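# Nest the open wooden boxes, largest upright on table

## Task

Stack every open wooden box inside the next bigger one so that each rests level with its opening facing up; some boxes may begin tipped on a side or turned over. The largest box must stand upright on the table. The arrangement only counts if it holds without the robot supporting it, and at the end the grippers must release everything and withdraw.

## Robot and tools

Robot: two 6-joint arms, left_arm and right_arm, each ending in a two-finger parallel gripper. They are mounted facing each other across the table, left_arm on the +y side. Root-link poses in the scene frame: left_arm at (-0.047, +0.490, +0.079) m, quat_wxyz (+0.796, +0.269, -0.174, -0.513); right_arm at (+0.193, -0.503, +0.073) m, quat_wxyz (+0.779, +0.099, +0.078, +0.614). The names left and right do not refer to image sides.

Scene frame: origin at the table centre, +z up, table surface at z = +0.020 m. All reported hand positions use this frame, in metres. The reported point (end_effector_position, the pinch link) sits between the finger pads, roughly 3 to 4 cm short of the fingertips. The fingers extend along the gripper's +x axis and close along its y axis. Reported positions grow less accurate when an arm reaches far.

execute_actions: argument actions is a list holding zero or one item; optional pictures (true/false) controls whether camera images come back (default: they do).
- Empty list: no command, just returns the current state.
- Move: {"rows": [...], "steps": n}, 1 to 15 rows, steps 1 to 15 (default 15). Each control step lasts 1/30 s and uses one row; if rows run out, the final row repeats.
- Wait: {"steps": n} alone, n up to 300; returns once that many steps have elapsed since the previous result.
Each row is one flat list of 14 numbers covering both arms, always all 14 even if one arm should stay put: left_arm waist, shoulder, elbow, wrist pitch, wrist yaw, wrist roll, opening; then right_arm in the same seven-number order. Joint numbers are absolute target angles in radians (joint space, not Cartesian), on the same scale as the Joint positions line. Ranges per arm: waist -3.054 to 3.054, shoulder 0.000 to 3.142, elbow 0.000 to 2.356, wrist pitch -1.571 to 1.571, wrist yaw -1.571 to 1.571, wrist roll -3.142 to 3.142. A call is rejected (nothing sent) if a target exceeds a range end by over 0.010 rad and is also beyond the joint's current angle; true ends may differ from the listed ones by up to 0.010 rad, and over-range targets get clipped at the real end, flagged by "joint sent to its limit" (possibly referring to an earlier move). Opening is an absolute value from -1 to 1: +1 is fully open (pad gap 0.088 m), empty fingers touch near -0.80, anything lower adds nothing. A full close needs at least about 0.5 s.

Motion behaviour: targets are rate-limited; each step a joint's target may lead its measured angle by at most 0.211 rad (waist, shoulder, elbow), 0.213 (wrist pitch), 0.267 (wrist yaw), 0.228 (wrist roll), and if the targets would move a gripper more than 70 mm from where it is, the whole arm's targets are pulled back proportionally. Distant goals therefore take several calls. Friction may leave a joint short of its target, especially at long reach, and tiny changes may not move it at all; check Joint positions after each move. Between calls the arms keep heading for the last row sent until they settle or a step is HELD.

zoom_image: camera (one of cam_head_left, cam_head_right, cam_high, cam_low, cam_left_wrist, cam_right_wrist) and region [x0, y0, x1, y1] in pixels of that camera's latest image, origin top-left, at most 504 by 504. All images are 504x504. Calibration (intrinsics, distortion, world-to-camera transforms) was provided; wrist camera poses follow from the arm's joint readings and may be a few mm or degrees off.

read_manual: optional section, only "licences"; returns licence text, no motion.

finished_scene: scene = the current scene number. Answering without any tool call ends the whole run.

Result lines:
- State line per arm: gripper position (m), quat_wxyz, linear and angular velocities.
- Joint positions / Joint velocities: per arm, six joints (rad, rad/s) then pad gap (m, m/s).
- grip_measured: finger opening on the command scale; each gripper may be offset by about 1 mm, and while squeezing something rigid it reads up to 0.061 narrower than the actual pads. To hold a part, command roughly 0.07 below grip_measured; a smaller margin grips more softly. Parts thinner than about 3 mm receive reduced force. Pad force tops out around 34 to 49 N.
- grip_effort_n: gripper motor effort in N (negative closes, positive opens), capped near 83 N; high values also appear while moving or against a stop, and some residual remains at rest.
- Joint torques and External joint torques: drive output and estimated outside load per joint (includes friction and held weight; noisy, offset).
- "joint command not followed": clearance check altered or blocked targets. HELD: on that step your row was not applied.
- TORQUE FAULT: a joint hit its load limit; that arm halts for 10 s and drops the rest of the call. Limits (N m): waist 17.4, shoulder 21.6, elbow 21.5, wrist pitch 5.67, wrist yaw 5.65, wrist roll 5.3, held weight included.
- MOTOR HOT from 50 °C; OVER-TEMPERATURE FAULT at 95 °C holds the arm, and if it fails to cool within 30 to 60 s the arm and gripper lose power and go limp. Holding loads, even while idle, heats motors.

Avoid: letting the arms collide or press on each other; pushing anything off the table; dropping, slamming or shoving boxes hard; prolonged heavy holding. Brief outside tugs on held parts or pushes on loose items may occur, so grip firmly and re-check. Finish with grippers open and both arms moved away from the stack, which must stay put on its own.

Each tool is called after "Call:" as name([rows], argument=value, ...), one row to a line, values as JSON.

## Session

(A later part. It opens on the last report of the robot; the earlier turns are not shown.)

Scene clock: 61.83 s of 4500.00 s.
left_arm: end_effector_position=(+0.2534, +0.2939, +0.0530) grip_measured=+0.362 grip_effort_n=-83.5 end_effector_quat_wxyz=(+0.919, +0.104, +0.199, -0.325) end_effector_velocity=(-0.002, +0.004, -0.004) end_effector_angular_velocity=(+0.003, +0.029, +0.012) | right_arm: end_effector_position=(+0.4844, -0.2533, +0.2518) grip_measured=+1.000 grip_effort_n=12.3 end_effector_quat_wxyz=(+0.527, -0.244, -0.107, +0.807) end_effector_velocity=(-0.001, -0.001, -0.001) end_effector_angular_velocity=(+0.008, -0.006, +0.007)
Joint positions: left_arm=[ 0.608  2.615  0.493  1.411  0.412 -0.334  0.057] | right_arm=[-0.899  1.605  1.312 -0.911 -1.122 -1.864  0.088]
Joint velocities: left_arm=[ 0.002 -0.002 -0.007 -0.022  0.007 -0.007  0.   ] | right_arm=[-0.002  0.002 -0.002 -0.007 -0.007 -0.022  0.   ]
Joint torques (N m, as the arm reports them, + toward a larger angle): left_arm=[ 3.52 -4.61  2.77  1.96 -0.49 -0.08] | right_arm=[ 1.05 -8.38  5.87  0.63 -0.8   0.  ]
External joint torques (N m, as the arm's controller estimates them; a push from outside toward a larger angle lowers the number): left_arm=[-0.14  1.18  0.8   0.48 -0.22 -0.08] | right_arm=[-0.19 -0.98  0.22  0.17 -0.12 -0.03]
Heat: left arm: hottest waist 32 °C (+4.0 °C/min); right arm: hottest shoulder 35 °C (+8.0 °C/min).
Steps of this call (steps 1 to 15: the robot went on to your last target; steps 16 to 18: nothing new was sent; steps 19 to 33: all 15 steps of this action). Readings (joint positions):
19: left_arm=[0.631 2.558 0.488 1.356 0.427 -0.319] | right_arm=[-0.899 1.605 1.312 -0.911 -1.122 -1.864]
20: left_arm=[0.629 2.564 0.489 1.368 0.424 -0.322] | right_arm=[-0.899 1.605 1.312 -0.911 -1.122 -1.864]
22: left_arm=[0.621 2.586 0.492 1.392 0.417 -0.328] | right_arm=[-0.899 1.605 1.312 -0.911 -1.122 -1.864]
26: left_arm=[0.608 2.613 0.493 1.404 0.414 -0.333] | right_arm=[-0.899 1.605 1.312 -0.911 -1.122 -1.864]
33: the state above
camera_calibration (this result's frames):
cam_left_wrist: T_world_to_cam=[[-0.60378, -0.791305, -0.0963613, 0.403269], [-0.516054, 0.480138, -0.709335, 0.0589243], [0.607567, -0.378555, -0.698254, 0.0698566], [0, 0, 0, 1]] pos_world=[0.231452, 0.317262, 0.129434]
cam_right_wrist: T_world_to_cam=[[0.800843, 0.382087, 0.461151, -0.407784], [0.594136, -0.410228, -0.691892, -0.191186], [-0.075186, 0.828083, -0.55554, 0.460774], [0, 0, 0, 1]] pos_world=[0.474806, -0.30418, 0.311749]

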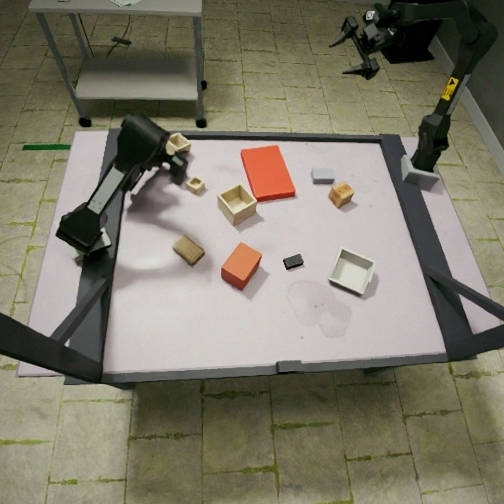

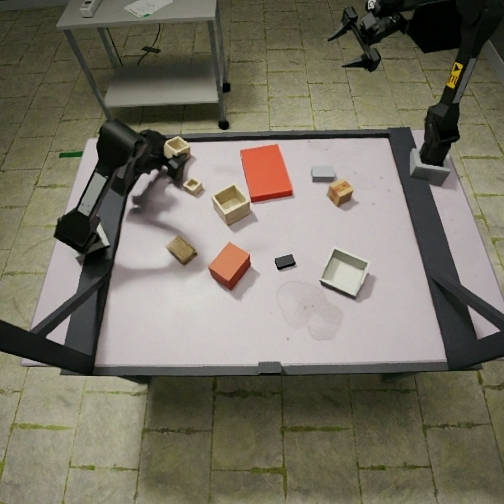

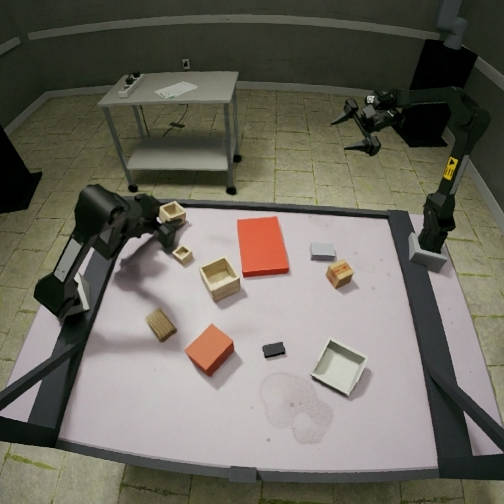

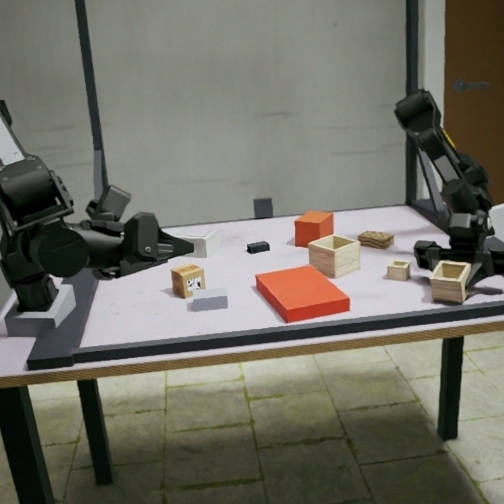

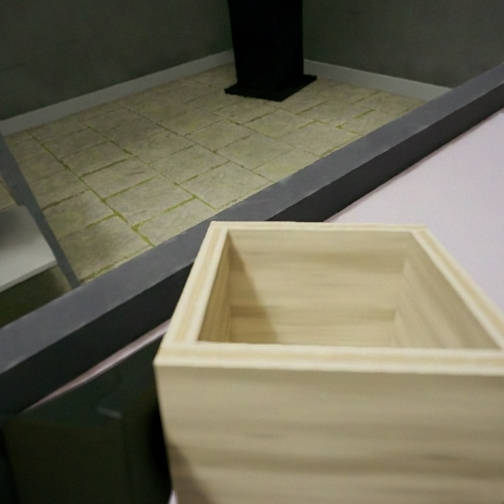

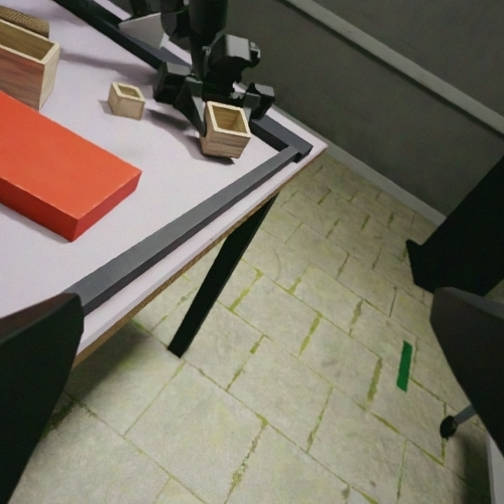

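Call:
execute_actions([
  {"rows":[[0.605,2.64,0.498,1.42,0.407,-0.337,0.2,-0.9,1.6,1.312,-0.911,-1.123,-1.864,1],[0.605,2.64,0.498,1.42,0.407,-0.337,0.2,-0.9,1.6,1.312,-0.911,-1.123,-1.864,1],[0.605,2.64,0.498,1.42,0.407,-0.337,0.2,-0.9,1.6,1.312,-0.911,-1.123,-1.864,1],[0.605,2.64,0.498,1.42,0.407,-0.337,0.2,-0.9,1.6,1.312,-0.911,-1.123,-1.864,1],[0.605,2.64,0.498,1.42,0.407,-0.337,0.2,-0.9,1.6,1.312,-0.911,-1.123,-1.864,1],[0.605,2.64,0.498,1.42,0.407,-0.337,0.33,-0.9,1.6,1.312,-0.911,-1.123,-1.864,1],[0.605,2.64,0.498,1.42,0.407,-0.337,0.38,-0.9,1.6,1.312,-0.911,-1.123,-1.864,1],[0.605,2.64,0.498,1.42,0.407,-0.337,0.42,-0.9,1.6,1.312,-0.911,-1.123,-1.864,1],[0.605,2.64,0.498,1.42,0.407,-0.337,0.46,-0.9,1.6,1.312,-0.911,-1.123,-1.864,1],[0.605,2.64,0.498,1.42,0.407,-0.337,0.5,-0.9,1.6,1.312,-0.911,-1.123,-1.864,1],[0.605,2.64,0.498,1.42,0.407,-0.337,0.9,-0.9,1.6,1.312,-0.911,-1.123,-1.864,1]]},
], pictures=false)

Call:
execute_actions([
  {"rows":[[0.62,2.6,0.495,1.39,0.415,-0.33,0.9,-0.9,1.6,1.312,-0.911,-1.123,-1.864,1],[0.635,2.55,0.495,1.35,0.425,-0.32,0.9,-0.9,1.6,1.312,-0.911,-1.123,-1.864,1],[0.65,2.5,0.49,1.3,0.44,-0.3,0.9,-0.9,1.6,1.312,-0.911,-1.123,-1.864,1],[0.67,2.45,0.49,1.25,0.455,-0.29,0.9,-0.9,1.6,1.312,-0.911,-1.123,-1.864,1],[0.69,2.4,0.49,1.2,0.465,-0.28,0.9,-0.9,1.6,1.312,-0.911,-1.123,-1.864,1],[0.7,2.34,0.49,1.15,0.475,-0.27,0.9,-0.9,1.6,1.312,-0.911,-1.123,-1.864,1],[0.7,2.28,0.49,1.08,0.475,-0.27,0.9,-0.9,1.6,1.312,-0.911,-1.123,-1.864,1],[0.7,2.22,0.5,1.0,0.475,-0.27,0.9,-0.9,1.6,1.312,-0.911,-1.123,-1.864,1],[0.7,2.16,0.52,0.9,0.475,-0.27,0.9,-0.9,1.6,1.312,-0.911,-1.123,-1.864,1],[0.7,2.1,0.55,0.8,0.475,-0.27,0.9,-0.9,1.6,1.312,-0.911,-1.123,-1.864,1],[0.7,2.04,0.6,0.7,0.475,-0.27,0.9,-0.9,1.6,1.312,-0.911,-1.123,-1.864,1],[0.7,1.98,0.65,0.6,0.475,-0.27,0.9,-0.9,1.6,1.312,-0.911,-1.123,-1.864,1],[0.7,1.92,0.7,0.5,0.475,-0.27,0.9,-0.9,1.6,1.312,-0.911,-1.123,-1.864,1]]},
], pictures=false)

Call:
execute_actions([
  {"rows":[[0.65,1.9,1.25,-0.3,0.47,0,-0.3,-0.9,1.6,1.312,-0.911,-1.123,-1.864,1]]},
], pictures=false)

Call:
execute_actions([
  {"rows":[[0.65,2.1,1.6,-1.1,0.47,0.2,-0.4,-0.9,1.6,1.312,-0.911,-1.123,-1.864,1]]},
])

Call:
zoom_image(camera="cam_high", region=[130, 170, 250, 290])

Scene clock: 64.97 s of 4500.00 s.
left_arm: end_effector_position=(+0.2533, +0.2960, +0.0492) grip_measured=+0.807 grip_effort_n=14.2 end_effector_quat_wxyz=(+0.918, +0.105, +0.202, -0.323) end_effector_velocity=(-0.000, +0.001, -0.001) end_effector_angular_velocity=(-0.001, +0.006, +0.011) | right_arm: end_effector_position=(+0.4844, -0.2533, +0.2518) grip_measured=+1.000 grip_effort_n=12.3 end_effector_quat_wxyz=(+0.527, -0.244, -0.107, +0.807) end_effector_velocity=(-0.002, -0.001, +0.005) end_effector_angular_velocity=(+0.021, +0.004, +0.004)
Joint positions: left_arm=[ 0.606  2.63   0.493  1.419  0.411 -0.334  0.079] | right_arm=[-0.899  1.605  1.312 -0.911 -1.122 -1.864  0.088]
Joint velocities: left_arm=[-0.002 -0.002 -0.002 -0.007 -0.007 -0.007  0.052] | right_arm=[-0.002 -0.007 -0.002 -0.007 -0.022 -0.007  0.   ]
Joint torques (N m, as the arm reports them, + toward a larger angle): left_arm=[ 3.45 -4.43  2.64  1.77 -0.42 -0.07] | right_arm=[ 1.24 -8.51  5.62  0.58 -0.81  0.03]
External joint torques (N m, as the arm's controller estimates them; a push from outside toward a larger angle lowers the number): left_arm=[-0.17  1.39  0.71  0.28 -0.15 -0.08] | right_arm=[ 0.   -0.99 -0.1   0.11 -0.11 -0.01]
Heat: left arm: hottest waist 31 °C (+3.0 °C/min); right arm: hottest shoulder 35 °C (+7.0 °C/min).
Steps of this call (steps 1 to 15: the robot went on to your last target; steps 16 to 79: nothing new was sent; steps 80 to 94: all 15 steps of this action). Readings (joint positions):
80: left_arm=[0.608 2.617 0.493 1.413 0.411 -0.334] | right_arm=[-0.899 1.605 1.312 -0.911 -1.122 -1.864]
81: left_arm=[0.608 2.620 0.493 1.417 0.411 -0.334] | right_arm=[-0.899 1.605 1.312 -0.911 -1.122 -1.864]
83: left_arm=[0.607 2.626 0.493 1.417 0.411 -0.334] | right_arm=[-0.899 1.605 1.312 -0.911 -1.122 -1.864]
87: left_arm=[0.606 2.630 0.493 1.417 0.411 -0.334] | right_arm=[-0.899 1.605 1.312 -0.911 -1.122 -1.864]
94: the state above

Scene clock: 65.47 s of 4500.00 s.
left_arm: end_effector_position=(+0.2526, +0.2408, +0.1932) grip_measured=+0.897 grip_effort_n=16.0 end_effector_quat_wxyz=(+0.921, +0.108, +0.151, -0.342) end_effector_velocity=(-0.046, -0.226, +0.434) end_effector_angular_velocity=(-0.116, -0.346, -0.199) | right_arm: end_effector_position=(+0.4844, -0.2533, +0.2518) grip_measured=+1.000 grip_effort_n=12.3 end_effector_quat_wxyz=(+0.527, -0.244, -0.107, +0.807) end_effector_velocity=(-0.000, -0.001, +0.002) end_effector_angular_velocity=(+0.012, -0.015, +0.005)
Joint positions: left_arm=[ 0.696  2.039  0.629  0.775  0.47  -0.274  0.083] | right_arm=[-0.899  1.605  1.312 -0.911 -1.122 -1.864  0.088]
Joint velocities: left_arm=[ 0.002 -1.267  0.852 -1.707  0.007  0.007  0.   ] | right_arm=[-0.002 -0.002  0.002 -0.007 -0.007 -0.022  0.   ]
Joint torques (N m, as the arm reports them, + toward a larger angle): left_arm=[ 3.9  -6.48  5.69  1.41 -0.12  0.12] | right_arm=[ 1.22 -8.58  5.75  0.59 -0.79  0.01]
External joint torques (N m, as the arm's controller estimates them; a push from outside toward a larger angle lowers the number): left_arm=[ 0.22 -1.98  1.69  0.2   0.1   0.12] | right_arm=[ 0.01 -1.08  0.04  0.13 -0.1  -0.02]
Heat: left arm: hottest waist 31 °C (+3.0 °C/min); right arm: hottest shoulder 35 °C (+7.1 °C/min).
Steps of this call (steps 1 to 15: all 15 steps of this action). Readings (joint positions):
1: left_arm=[0.607 2.629 0.493 1.416 0.411 -0.334] | right_arm=[-0.899 1.605 1.312 -0.911 -1.122 -1.864]
2: left_arm=[0.609 2.621 0.493 1.400 0.412 -0.333] | right_arm=[-0.899 1.605 1.312 -0.911 -1.122 -1.864]
4: left_arm=[0.626 2.573 0.491 1.334 0.427 -0.317] | right_arm=[-0.899 1.605 1.312 -0.911 -1.122 -1.864]
8: left_arm=[0.683 2.379 0.491 1.158 0.458 -0.284] | right_arm=[-0.899 1.605 1.312 -0.911 -1.122 -1.864]
15: the state above

Scene clock: 65.97 s of 4500.00 s.
left_arm: end_effector_position=(+0.2359, +0.1463, +0.3247) grip_measured=-0.290 grip_effort_n=-14.7 end_effector_quat_wxyz=(+0.888, +0.239, +0.145, -0.365) end_effector_velocity=(-0.033, +0.160, -0.247) end_effector_angular_velocity=(+0.532, +1.295, +0.776) | right_arm: end_effector_position=(+0.4844, -0.2533, +0.2518) grip_measured=+1.000 grip_effort_n=12.3 end_effector_quat_wxyz=(+0.527, -0.244, -0.107, +0.807) end_effector_velocity=(-0.002, -0.001, +0.003) end_effector_angular_velocity=(+0.024, -0.005, +0.009)
Joint positions: left_arm=[ 0.65   1.889  1.249 -0.069  0.47  -0.004  0.025] | right_arm=[-0.899  1.605  1.312 -0.911 -1.122 -1.864  0.088]
Joint velocities: left_arm=[-0.002 -0.007  0.11  -1.722 -0.007  0.007 -0.006] | right_arm=[-0.002 -0.002 -0.002 -0.007 -0.022 -0.022  0.   ]
Joint torques (N m, as the arm reports them, + toward a larger angle): left_arm=[ 4.62 -3.96  5.79  0.93 -0.24  0.04] | right_arm=[ 1.03 -8.55  5.75  0.67 -0.79  0.06]
External joint torques (N m, as the arm's controller estimates them; a push from outside toward a larger angle lowers the number): left_arm=[-0.05 -0.65  1.33 -0.07  0.04  0.06] | right_arm=[-0.25 -1.02  0.01  0.2  -0.09  0.03]
Heat: left arm: hottest waist 31 °C (+3.0 °C/min); right arm: hottest shoulder 35 °C (+7.0 °C/min).
Steps of this call (steps 1 to 15: all 15 steps of this action). Readings (joint positions):
1: left_arm=[0.695 2.003 0.662 0.724 0.470 -0.246] | right_arm=[-0.899 1.605 1.312 -0.911 -1.122 -1.864]
2: left_arm=[0.690 1.978 0.703 0.681 0.470 -0.191] | right_arm=[-0.899 1.605 1.312 -0.911 -1.122 -1.864]
4: left_arm=[0.672 1.947 0.806 0.571 0.470 -0.100] | right_arm=[-0.899 1.605 1.312 -0.911 -1.122 -1.864]
8: left_arm=[0.651 1.919 1.034 0.333 0.470 -0.024] | right_arm=[-0.899 1.605 1.312 -0.911 -1.122 -1.864]
15: the state above

Scene clock: 66.47 s of 4500.00 s.
left_arm: end_effector_position=(+0.2120, +0.1989, +0.2518) grip_measured=-0.397 grip_effort_n=-15.6 end_effector_quat_wxyz=(+0.793, +0.275, +0.465, -0.282) end_effector_velocity=(-0.211, +0.169, -0.137) end_effector_angular_velocity=(+0.496, +1.224, +0.743) | right_arm: end_effector_position=(+0.4844, -0.2533, +0.2518) grip_measured=+1.000 grip_effort_n=11.9 end_effector_quat_wxyz=(+0.527, -0.244, -0.107, +0.807) end_effector_velocity=(-0.002, -0.001, -0.000) end_effector_angular_velocity=(+0.004, +0.007, +0.003)
Joint positions: left_arm=[ 0.649  2.094  1.594 -0.973  0.47   0.197  0.02 ] | right_arm=[-0.899  1.605  1.312 -0.911 -1.122 -1.864  0.088]
Joint velocities: left_arm=[ 0.002  0.012  0.002 -1.502 -0.007 -0.007 -0.   ] | right_arm=[-0.002 -0.002 -0.007 -0.007 -0.007 -0.007  0.   ]
Joint torques (N m, as the arm reports them, + toward a larger angle): left_arm=[ 5.07 -5.48  6.93  1.39 -0.07  0.09] | right_arm=[ 1.27 -8.55  5.7   0.59 -0.82  0.03]
External joint torques (N m, as the arm's controller estimates them; a push from outside toward a larger angle lowers the number): left_arm=[-0.05  1.14  0.8   0.07 -0.01  0.09] | right_arm=[ 0.03 -1.12  0.05  0.13 -0.13  0.  ]
Heat: left arm: hottest waist 31 °C (+3.0 °C/min); right arm: hottest shoulder 35 °C (+7.1 °C/min).
Steps of this call (steps 1 to 15: all 15 steps of this action). Readings (joint positions):
1: left_arm=[0.650 1.912 1.274 -0.145 0.471 0.034] | right_arm=[-0.899 1.605 1.312 -0.911 -1.122 -1.864]
2: left_arm=[0.649 1.955 1.331 -0.200 0.474 0.090] | right_arm=[-0.899 1.605 1.312 -0.911 -1.122 -1.864]
4: left_arm=[0.649 2.045 1.449 -0.318 0.470 0.148] | right_arm=[-0.899 1.605 1.312 -0.911 -1.122 -1.864]
8: left_arm=[0.649 2.093 1.555 -0.559 0.470 0.187] | right_arm=[-0.899 1.605 1.312 -0.911 -1.122 -1.864]
15: the state above
camera_calibration (this result's frames):
cam_left_wrist: T_world_to_cam=[[-0.686801, -0.690673, -0.226441, 0.352573], [-0.687706, 0.718331, -0.105168, 0.0610801], [0.235297, 0.0834952, -0.968331, 0.252833], [0, 0, 0, 1]] pos_world=[0.224662, 0.178527, 0.331086]
cam_right_wrist: T_world_to_cam=[[0.800843, 0.382087, 0.461151, -0.407784], [0.594136, -0.410228, -0.691892, -0.191186], [-0.075186, 0.828083, -0.55554, 0.460774], [0, 0, 0, 1]] pos_world=[0.474806, -0.30418, 0.311749]

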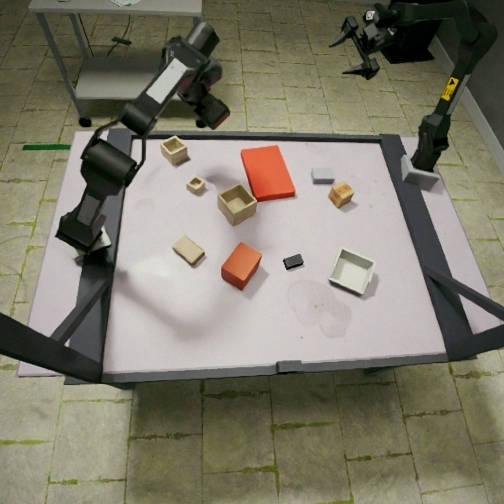

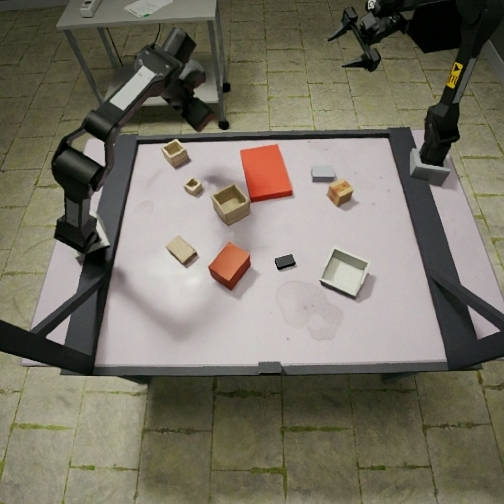

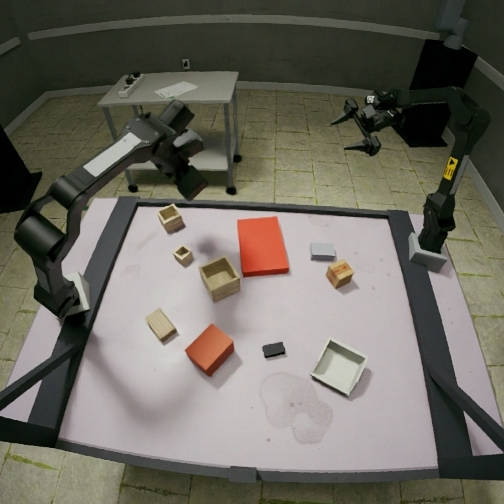

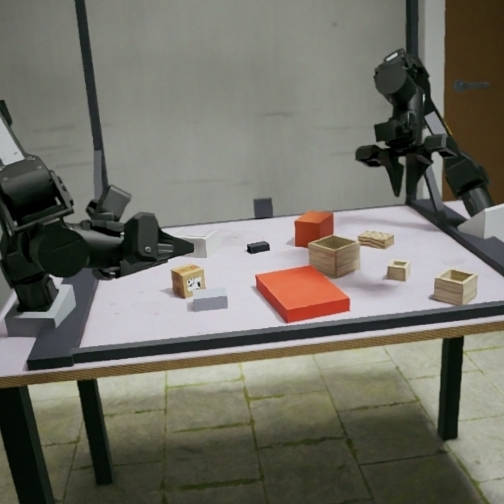

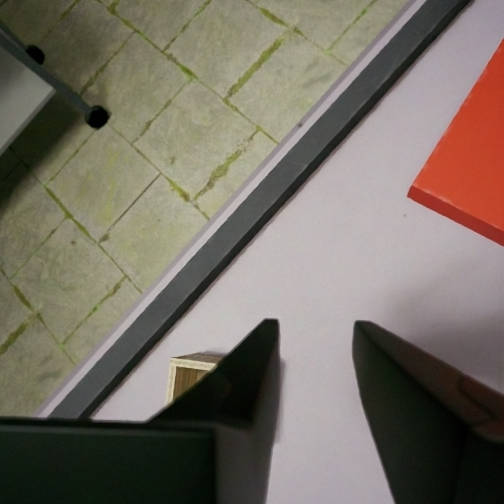

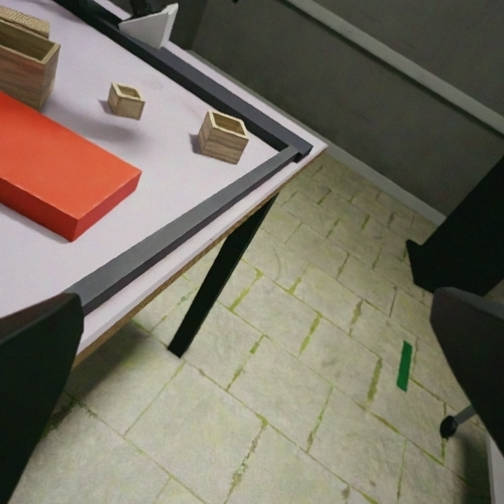

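Region (130, 170, 250, 290) of cam_high's 504x504 image, scaled by 4.200, with more detail than that image has.

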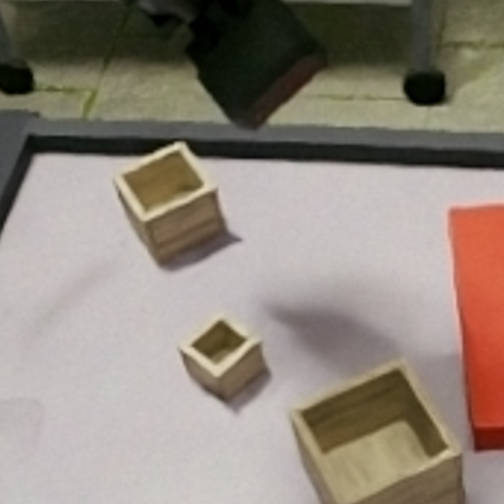

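Call:
execute_actions(actions=[])

Call:
zoom_image(camera="cam_high", region=[100,150,280,300])

Scene clock: 69.47 s of 4500.00 s.
left_arm: end_effector_position=(+0.1931, +0.2126, +0.2416) grip_measured=-0.397 grip_effort_n=-15.6 end_effector_quat_wxyz=(+0.771, +0.263, +0.518, -0.262) end_effector_velocity=(+0.001, +0.001, +0.002) end_effector_angular_velocity=(+0.012, -0.020, +0.007) | right_arm: end_effector_position=(+0.4844, -0.2533, +0.2518) grip_measured=+1.000 grip_effort_n=12.8 end_effector_quat_wxyz=(+0.527, -0.244, -0.107, +0.807) end_effector_velocity=(-0.003, -0.000, -0.000) end_effector_angular_velocity=(+0.005, +0.007, +0.008)
Joint positions: left_arm=[ 0.649  2.094  1.594 -1.099  0.47   0.198  0.02 ] | right_arm=[-0.899  1.605  1.312 -0.911 -1.122 -1.864  0.088]
Joint velocities: left_arm=[-0.002 -0.007 -0.002  0.007 -0.022 -0.007  0.   ] | right_arm=[ 0.002 -0.002 -0.007 -0.007 -0.007 -0.007  0.   ]
Joint torques (N m, as the arm reports them, + toward a larger angle): left_arm=[ 4.97 -5.18  6.8   0.93 -0.05  0.07] | right_arm=[ 1.35 -8.45  5.66  0.64 -0.8   0.05]
External joint torques (N m, as the arm's controller estimates them; a push from outside toward a larger angle lowers the number): left_arm=[ 0.03  0.94  1.28 -0.03  0.    0.07] | right_arm=[ 0.07 -1.02  0.03  0.2  -0.1   0.02]
Heat: left arm: hottest waist 32 °C (+3.0 °C/min); right arm: hottest shoulder 35 °C (+6.1 °C/min).
Steps of this call (steps 1 to 30: the robot went on to your last target; steps 31 to 90: nothing new was sent). Readings (joint positions):
1: left_arm=[0.649 2.094 1.594 -1.018 0.470 0.197] | right_arm=[-0.899 1.605 1.312 -0.911 -1.122 -1.864]
2: left_arm=[0.649 2.094 1.594 -1.045 0.470 0.197] | right_arm=[-0.899 1.605 1.312 -0.911 -1.122 -1.864]
4: left_arm=[0.649 2.094 1.594 -1.071 0.470 0.197] | right_arm=[-0.899 1.605 1.312 -0.911 -1.122 -1.864]
8: left_arm=[0.649 2.094 1.594 -1.093 0.470 0.197] | right_arm=[-0.899 1.605 1.312 -0.911 -1.122 -1.864]
90: the state above
All arms were judged still, so your last target was given up. Only a new action makes them travel on or press farther. Fingers that are still opening or closing keep moving.
camera_calibration (this result's frames):
cam_left_wrist: T_world_to_cam=[[-0.665508, -0.722647, -0.186764, 0.339843], [-0.735192, 0.677852, -0.00306207, 0.0303108], [0.128811, 0.135269, -0.9824, 0.259277], [0, 0, 0, 1]] pos_world=[0.215055, 0.189968, 0.318277]
cam_right_wrist: T_world_to_cam=[[0.800843, 0.382087, 0.461151, -0.407784], [0.594136, -0.410228, -0.691892, -0.191186], [-0.075186, 0.828083, -0.55554, 0.460774], [0, 0, 0, 1]] pos_world=[0.474806, -0.30418, 0.311749]

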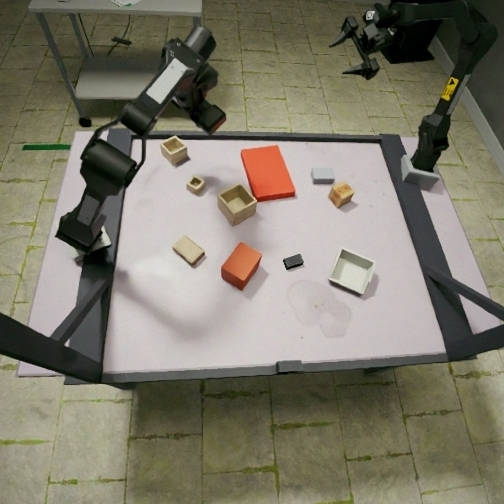

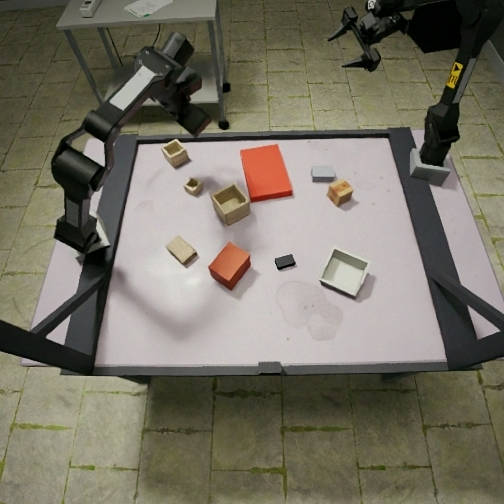

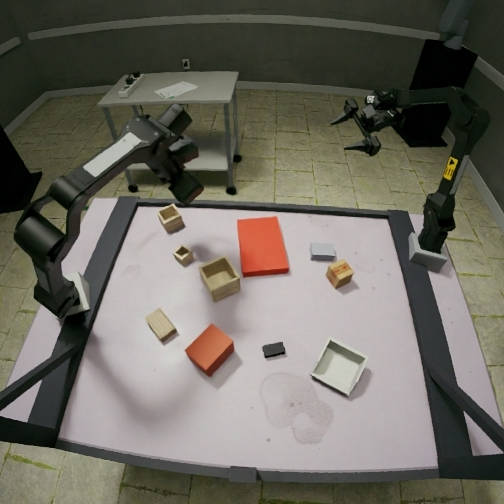

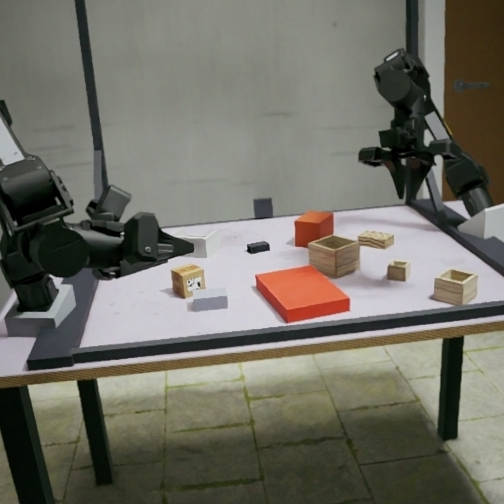

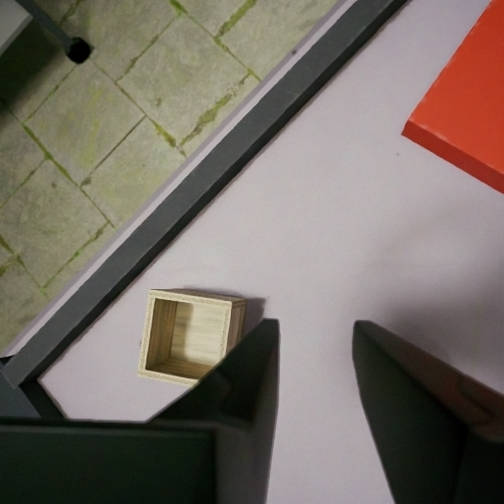

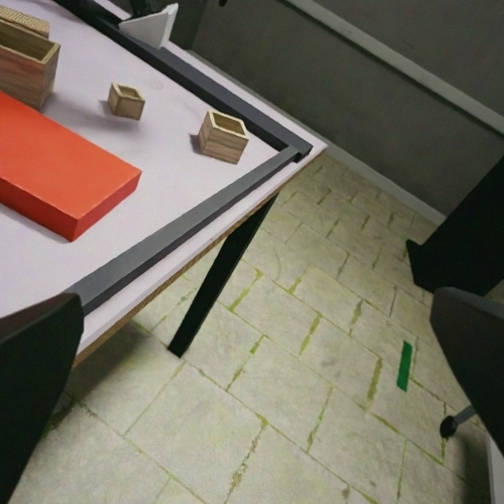

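Region (100, 150, 280, 300) of cam_high's 504x504 image, scaled by 2.800, with more detail than that image has.

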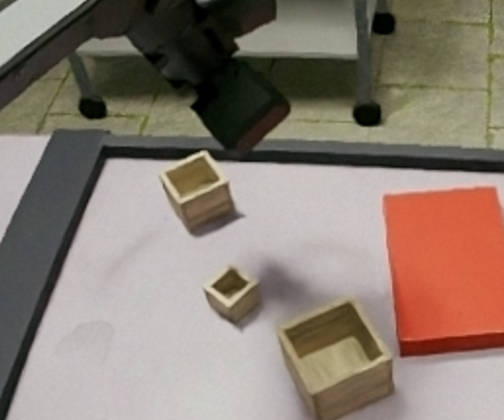

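Call:
execute_actions([
  {"rows":[[0.66,2.13,1.6,-1.11,0.47,0.22,-0.55,-0.9,1.6,1.312,-0.911,-1.123,-1.864,1],[0.67,2.17,1.605,-1.115,0.47,0.24,-0.6,-0.9,1.6,1.312,-0.911,-1.123,-1.864,1],[0.68,2.21,1.61,-1.12,0.47,0.26,-0.65,-0.9,1.6,1.312,-0.911,-1.123,-1.864,1],[0.69,2.25,1.615,-1.13,0.47,0.28,-0.7,-0.9,1.6,1.312,-0.911,-1.123,-1.864,1],[0.695,2.29,1.62,-1.14,0.475,0.3,-0.7,-0.9,1.6,1.312,-0.911,-1.123,-1.864,1],[0.7,2.33,1.625,-1.145,0.475,0.32,-0.7,-0.9,1.6,1.312,-0.911,-1.123,-1.864,1],[0.705,2.37,1.63,-1.15,0.475,0.34,-0.7,-0.9,1.6,1.312,-0.911,-1.123,-1.864,1],[0.71,2.41,1.635,-1.155,0.475,0.36,-0.7,-0.9,1.6,1.312,-0.911,-1.123,-1.864,1],[0.713,2.44,1.64,-1.16,0.476,0.381,-0.7,-0.9,1.6,1.312,-0.911,-1.123,-1.864,1],[0.713,2.47,1.645,-1.163,0.476,0.381,-0.7,-0.9,1.6,1.312,-0.911,-1.123,-1.864,1],[0.713,2.49,1.645,-1.163,0.476,0.381,-0.7,-0.9,1.6,1.312,-0.911,-1.123,-1.864,1]],"steps":15},
], pictures=false)

Call:
execute_actions([
  {"steps":12},
])

Call:
zoom_image(camera="cam_low", region=[370,180,504,314])

Scene clock: 73.07 s of 4500.00 s.
left_arm: end_effector_position=(+0.2413, +0.2834, +0.1357) grip_measured=-0.695 grip_effort_n=-15.6 end_effector_quat_wxyz=(+0.669, +0.244, +0.660, -0.240) end_effector_velocity=(+0.005, +0.021, -0.038) end_effector_angular_velocity=(+0.041, +0.102, -0.007) | right_arm: end_effector_position=(+0.4844, -0.2533, +0.2518) grip_measured=+1.000 grip_effort_n=12.8 end_effector_quat_wxyz=(+0.527, -0.244, -0.107, +0.807) end_effector_velocity=(-0.001, -0.001, +0.001) end_effector_angular_velocity=(+0.006, +0.003, +0.002)
Joint positions: left_arm=[ 0.713  2.484  1.626 -1.162  0.472  0.373  0.005] | right_arm=[-0.899  1.605  1.312 -0.911 -1.122 -1.864  0.088]
Joint velocities: left_arm=[ 0.002  0.115 -0.002 -0.007 -0.007  0.066 -0.001] | right_arm=[-0.002 -0.002 -0.002 -0.007 -0.007 -0.007  0.   ]
Joint torques (N m, as the arm reports them, + toward a larger angle): left_arm=[ 4.91 -8.39  7.6   0.43  0.13  0.09] | right_arm=[ 1.21 -8.44  5.65  0.62 -0.78  0.08]
External joint torques (N m, as the arm's controller estimates them; a push from outside toward a larger angle lowers the number): left_arm=[-0.3   1.64  1.22 -0.08  0.05  0.08] | right_arm=[ 0.01 -0.98 -0.06  0.15 -0.09  0.05]
Heat: left arm: hottest waist 32 °C (+3.0 °C/min); right arm: hottest shoulder 35 °C (+6.1 °C/min).
Steps of this call (steps 1 to 90: nothing new was sent; then 0.10 s passed at rest; steps 91 to 105: all 15 steps of this action). Readings (joint positions):
91: left_arm=[0.649 2.097 1.594 -1.100 0.470 0.201] | right_arm=[-0.899 1.605 1.312 -0.911 -1.122 -1.864]
92: left_arm=[0.650 2.104 1.596 -1.105 0.470 0.210] | right_arm=[-0.899 1.605 1.312 -0.911 -1.122 -1.864]
94: left_arm=[0.658 2.142 1.609 -1.112 0.471 0.238] | right_arm=[-0.899 1.605 1.312 -0.911 -1.122 -1.864]
98: left_arm=[0.690 2.290 1.626 -1.137 0.472 0.309] | right_arm=[-0.899 1.605 1.312 -0.911 -1.122 -1.864]
105: the state above

Scene clock: 73.47 s of 4500.00 s.
left_arm: end_effector_position=(+0.2433, +0.2813, +0.1379) grip_measured=-0.697 grip_effort_n=-15.6 end_effector_quat_wxyz=(+0.671, +0.246, +0.656, -0.243) end_effector_velocity=(-0.002, +0.000, +0.001) end_effector_angular_velocity=(+0.009, +0.000, +0.007) | right_arm: end_effector_position=(+0.4844, -0.2533, +0.2518) grip_measured=+1.000 grip_effort_n=12.3 end_effector_quat_wxyz=(+0.527, -0.244, -0.107, +0.807) end_effector_velocity=(+0.000, -0.002, +0.000) end_effector_angular_velocity=(+0.004, +0.003, -0.003)
Joint positions: left_arm=[ 0.713  2.485  1.638 -1.162  0.473  0.378  0.005] | right_arm=[-0.899  1.605  1.312 -0.911 -1.122 -1.864  0.088]
Joint velocities: left_arm=[-0.002 -0.007 -0.002 -0.007 -0.007 -0.007 -0.   ] | right_arm=[-0.007 -0.002 -0.002 -0.007 -0.007 -0.007  0.   ]
Joint torques (N m, as the arm reports them, + toward a larger angle): left_arm=[ 4.99 -7.24  6.39  0.4   0.1   0.07] | right_arm=[ 1.11 -8.49  5.73  0.63 -0.83  0.07]
External joint torques (N m, as the arm's controller estimates them; a push from outside toward a larger angle lowers the number): left_arm=[-0.05  0.86  1.21 -0.08  0.09  0.07] | right_arm=[-0.07 -1.02  0.03  0.16 -0.13  0.04]
Heat: left arm: hottest waist 32 °C (+3.0 °C/min); right arm: hottest shoulder 35 °C (+6.1 °C/min).
Steps of this call (steps 1 to 12: the robot went on to your last target). Readings (joint positions):
1: left_arm=[0.713 2.485 1.627 -1.162 0.472 0.375] | right_arm=[-0.899 1.605 1.312 -0.911 -1.122 -1.864]
2: left_arm=[0.713 2.485 1.628 -1.162 0.472 0.376] | right_arm=[-0.899 1.605 1.312 -0.911 -1.122 -1.864]
4: left_arm=[0.713 2.485 1.636 -1.162 0.473 0.377] | right_arm=[-0.899 1.605 1.312 -0.911 -1.122 -1.864]
8: left_arm=[0.713 2.485 1.638 -1.162 0.473 0.378] | right_arm=[-0.899 1.605 1.312 -0.911 -1.122 -1.864]
12: the state above
camera_calibration (this result's frames):
cam_left_wrist: T_world_to_cam=[[-0.656869, -0.751242, -0.0644882, 0.392602], [-0.729234, 0.611219, 0.307618, -0.00527034], [-0.191679, 0.249092, -0.949322, 0.183009], [0, 0, 0, 1]] pos_world=[0.289124, 0.252574, 0.200674]
cam_right_wrist: T_world_to_cam=[[0.800843, 0.382087, 0.461151, -0.407784], [0.594136, -0.410228, -0.691892, -0.191186], [-0.075186, 0.828083, -0.55554, 0.460774], [0, 0, 0, 1]] pos_world=[0.474806, -0.30418, 0.311749]

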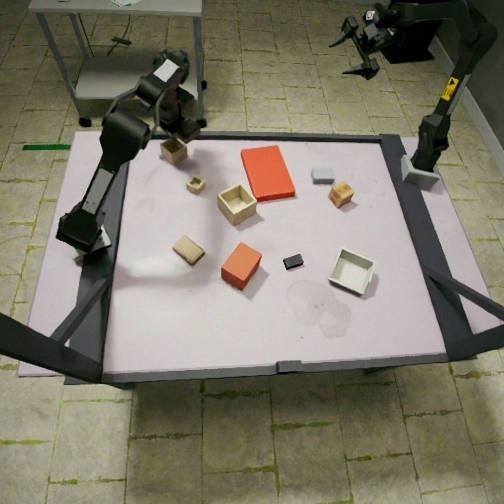

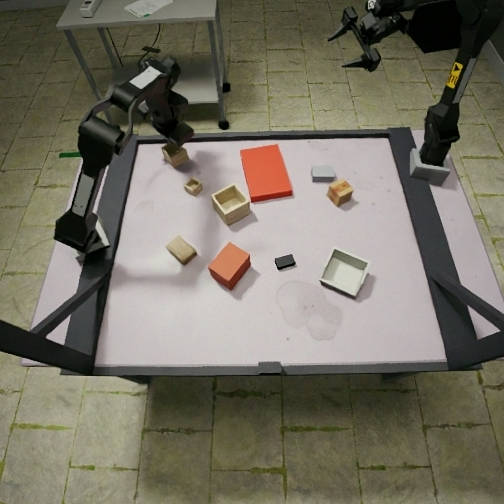

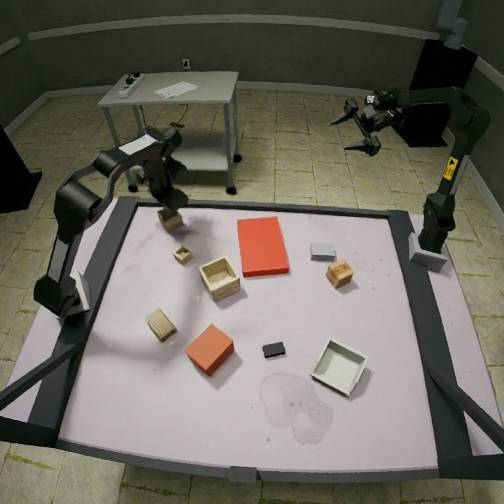

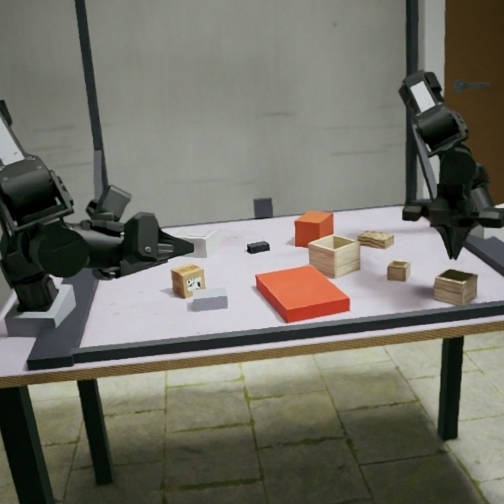

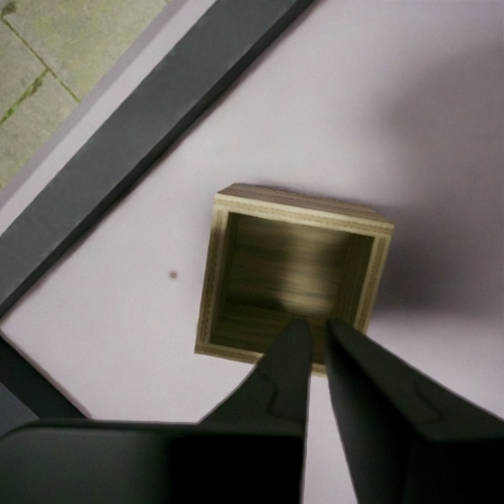

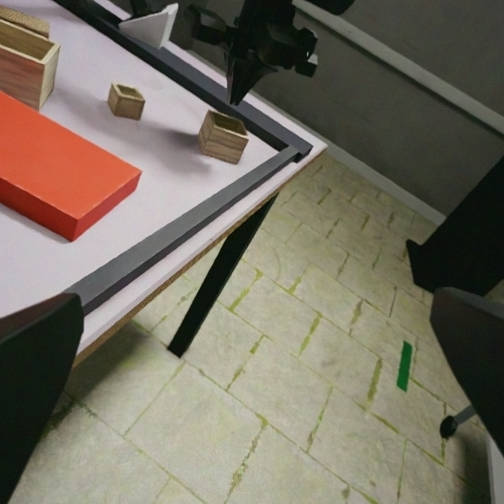

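Region (370, 180, 504, 314) of cam_low's 504x504 image, scaled by 3.761, with more detail than that image has.

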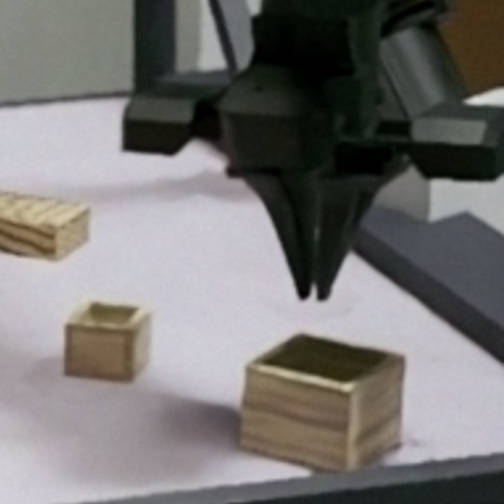

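Call:
execute_actions([
  {"rows":[[0.708,2.49,1.63,-1.15,0.478,0.42,-0.75,-0.9,1.6,1.312,-0.911,-1.123,-1.864,1],[0.703,2.495,1.62,-1.13,0.48,0.46,-0.78,-0.9,1.6,1.312,-0.911,-1.123,-1.864,1],[0.698,2.5,1.61,-1.11,0.482,0.49,-0.78,-0.9,1.6,1.312,-0.911,-1.123,-1.864,1],[0.694,2.505,1.595,-1.095,0.484,0.51,-0.78,-0.9,1.6,1.312,-0.911,-1.123,-1.864,1],[0.69,2.51,1.585,-1.08,0.486,0.51,-0.78,-0.9,1.6,1.312,-0.911,-1.123,-1.864,1],[0.686,2.515,1.575,-1.065,0.488,0.51,-0.78,-0.9,1.6,1.312,-0.911,-1.123,-1.864,1],[0.682,2.52,1.565,-1.05,0.49,0.505,-0.78,-0.9,1.6,1.312,-0.911,-1.123,-1.864,1],[0.678,2.527,1.555,-1.035,0.492,0.5,-0.78,-0.9,1.6,1.312,-0.911,-1.123,-1.864,1],[0.674,2.535,1.545,-1.02,0.494,0.495,-0.78,-0.9,1.6,1.312,-0.911,-1.123,-1.864,1],[0.67,2.543,1.536,-1.005,0.496,0.49,-0.78,-0.9,1.6,1.312,-0.911,-1.123,-1.864,1],[0.666,2.552,1.528,-0.994,0.497,0.49,-0.78,-0.9,1.6,1.312,-0.911,-1.123,-1.864,1]],"steps":15},
], pictures=false)

Call:
execute_actions([
  {"steps":10},
])

Call:
zoom_image(camera="cam_low", region=[370,180,504,314])

Scene clock: 79.20 s of 4500.00 s.
left_arm: end_effector_position=(+0.2457, +0.2859, +0.0887) grip_measured=-0.777 grip_effort_n=-15.6 end_effector_quat_wxyz=(+0.643, +0.297, +0.643, -0.293) end_effector_velocity=(-0.013, +0.021, -0.052) end_effector_angular_velocity=(+0.045, +0.101, +0.035) | right_arm: end_effector_position=(+0.4844, -0.2533, +0.2518) grip_measured=+1.000 grip_effort_n=11.9 end_effector_quat_wxyz=(+0.527, -0.244, -0.107, +0.807) end_effector_velocity=(-0.003, -0.002, +0.001) end_effector_angular_velocity=(-0.000, +0.016, +0.004)
Joint positions: left_arm=[ 0.666  2.541  1.535 -1.005  0.492  0.493  0.001] | right_arm=[-0.899  1.605  1.312 -0.911 -1.122 -1.864  0.088]
Joint velocities: left_arm=[-0.032  0.081 -0.095  0.066  0.007 -0.007 -0.   ] | right_arm=[-0.002 -0.002 -0.002 -0.022 -0.007 -0.007  0.   ]
Joint torques (N m, as the arm reports them, + toward a larger angle): left_arm=[ 5.08 -7.35  5.2   0.65  0.19 -0.07] | right_arm=[ 1.34 -8.6   5.63  0.61 -0.78  0.04]
External joint torques (N m, as the arm's controller estimates them; a push from outside toward a larger angle lowers the number): left_arm=[-0.38  1.81 -0.32  0.11  0.16 -0.07] | right_arm=[ 0.1  -1.16 -0.01  0.15 -0.09  0.  ]
Heat: left arm: hottest waist 32 °C (+2.0 °C/min); right arm: hottest shoulder 35 °C (+5.1 °C/min).
Steps of this call (steps 1 to 30: the robot went on to your last target; steps 31 to 90: nothing new was sent; then 2.23 s passed at rest; steps 91 to 105: all 15 steps of this action). Readings (joint positions):
91: left_arm=[0.713 2.485 1.638 -1.162 0.473 0.385] | right_arm=[-0.899 1.605 1.312 -0.911 -1.122 -1.864]
92: left_arm=[0.713 2.485 1.637 -1.157 0.473 0.403] | right_arm=[-0.899 1.605 1.312 -0.911 -1.122 -1.864]
94: left_arm=[0.709 2.485 1.628 -1.129 0.477 0.450] | right_arm=[-0.899 1.605 1.312 -0.911 -1.122 -1.864]
98: left_arm=[0.692 2.495 1.592 -1.073 0.484 0.492] | right_arm=[-0.899 1.605 1.312 -0.911 -1.122 -1.864]
105: the state above

Scene clock: 79.53 s of 4500.00 s.
left_arm: end_effector_position=(+0.2465, +0.2857, +0.0873) grip_measured=-0.777 grip_effort_n=-15.6 end_effector_quat_wxyz=(+0.644, +0.297, +0.641, -0.294) end_effector_velocity=(-0.001, +0.000, +0.001) end_effector_angular_velocity=(+0.009, -0.000, +0.007) | right_arm: end_effector_position=(+0.4844, -0.2533, +0.2518) grip_measured=+1.000 grip_effort_n=12.3 end_effector_quat_wxyz=(+0.527, -0.244, -0.107, +0.807) end_effector_velocity=(+0.001, -0.002, -0.003) end_effector_angular_velocity=(-0.011, +0.002, -0.004)
Joint positions: left_arm=[ 0.665  2.543  1.532 -0.995  0.494  0.493  0.001] | right_arm=[-0.899  1.605  1.312 -0.911 -1.122 -1.864  0.088]
Joint velocities: left_arm=[-0.002 -0.002  0.002 -0.007 -0.007 -0.007 -0.   ] | right_arm=[-0.007  0.002 -0.002 -0.007  0.007 -0.007  0.   ]
Joint torques (N m, as the arm reports them, + toward a larger angle): left_arm=[ 5.04 -6.93  4.83  0.53  0.13 -0.08] | right_arm=[ 1.19 -8.56  5.7   0.61 -0.79  0.05]
External joint torques (N m, as the arm's controller estimates them; a push from outside toward a larger angle lowers the number): left_arm=[-0.12  1.3  -0.08  0.08  0.11 -0.08] | right_arm=[-0.01 -1.1  -0.01  0.13 -0.1   0.01]
Heat: left arm: hottest waist 32 °C (+2.0 °C/min); right arm: hottest shoulder 35 °C (+5.0 °C/min).
Steps of this call (steps 1 to 10: the robot went on to your last target). Readings (joint positions):
1: left_arm=[0.665 2.543 1.533 -1.002 0.492 0.493] | right_arm=[-0.899 1.605 1.312 -0.911 -1.122 -1.864]
2: left_arm=[0.665 2.543 1.532 -1.000 0.493 0.493] | right_arm=[-0.899 1.605 1.312 -0.911 -1.122 -1.864]
4: left_arm=[0.665 2.543 1.532 -0.997 0.494 0.493] | right_arm=[-0.899 1.605 1.312 -0.911 -1.122 -1.864]
8: left_arm=[0.665 2.543 1.532 -0.995 0.494 0.493] | right_arm=[-0.899 1.605 1.312 -0.911 -1.122 -1.864]
10: the state above
camera_calibration (this result's frames):
cam_left_wrist: T_world_to_cam=[[-0.765507, -0.640766, -0.0584642, 0.389487], [-0.62182, 0.713389, 0.323136, -0.0470473], [-0.165347, 0.283717, -0.944545, 0.117646], [0, 0, 0, 1]] pos_world=[0.288353, 0.249755, 0.149096]
cam_right_wrist: T_world_to_cam=[[0.800843, 0.382087, 0.461151, -0.407784], [0.594136, -0.410228, -0.691892, -0.191186], [-0.075186, 0.828083, -0.55554, 0.460774], [0, 0, 0, 1]] pos_world=[0.474806, -0.30418, 0.311749]

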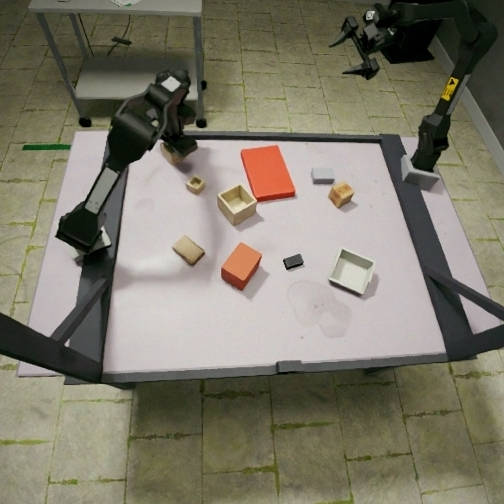

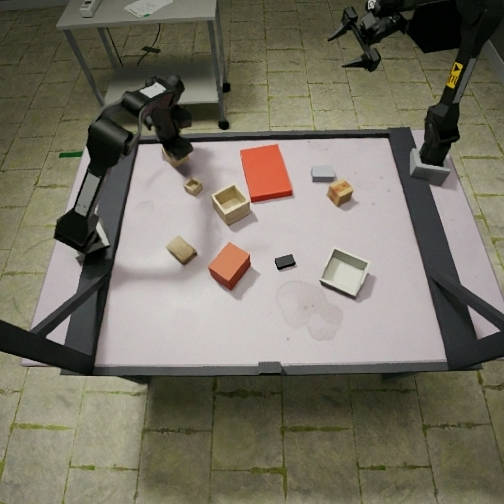

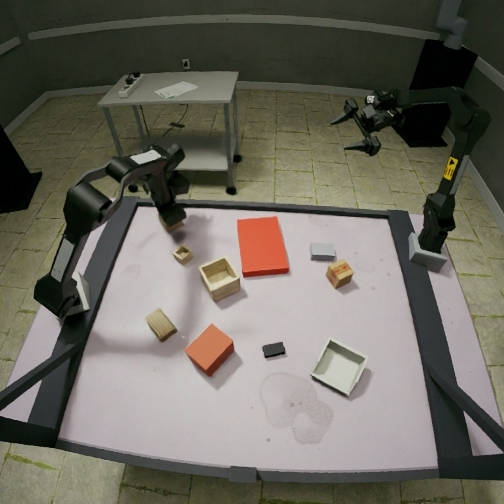

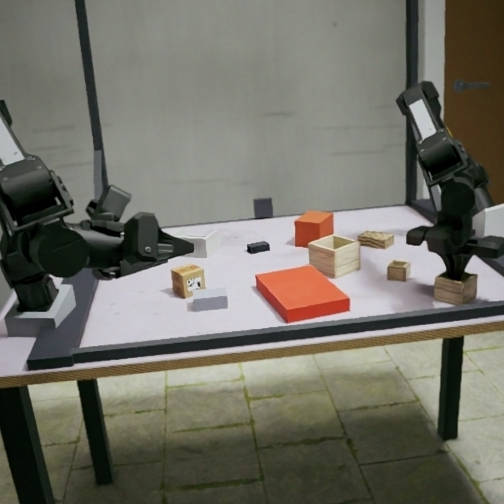

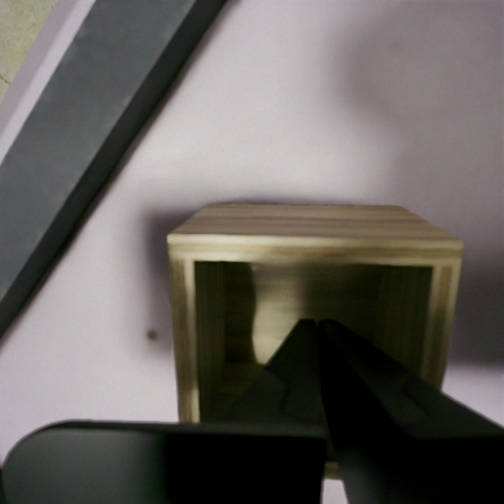

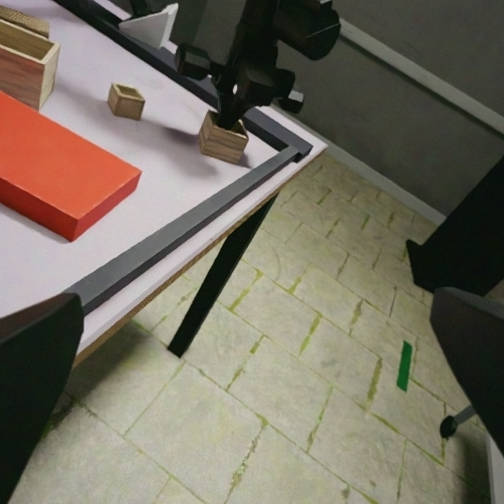

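Region (370, 180, 504, 314) of cam_low's 504x504 image, scaled by 3.761, with more detail than that image has.

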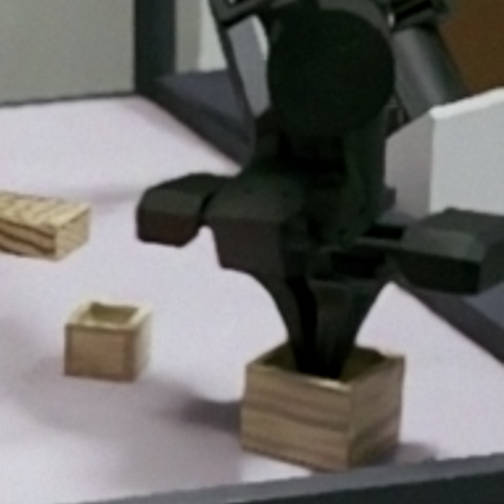

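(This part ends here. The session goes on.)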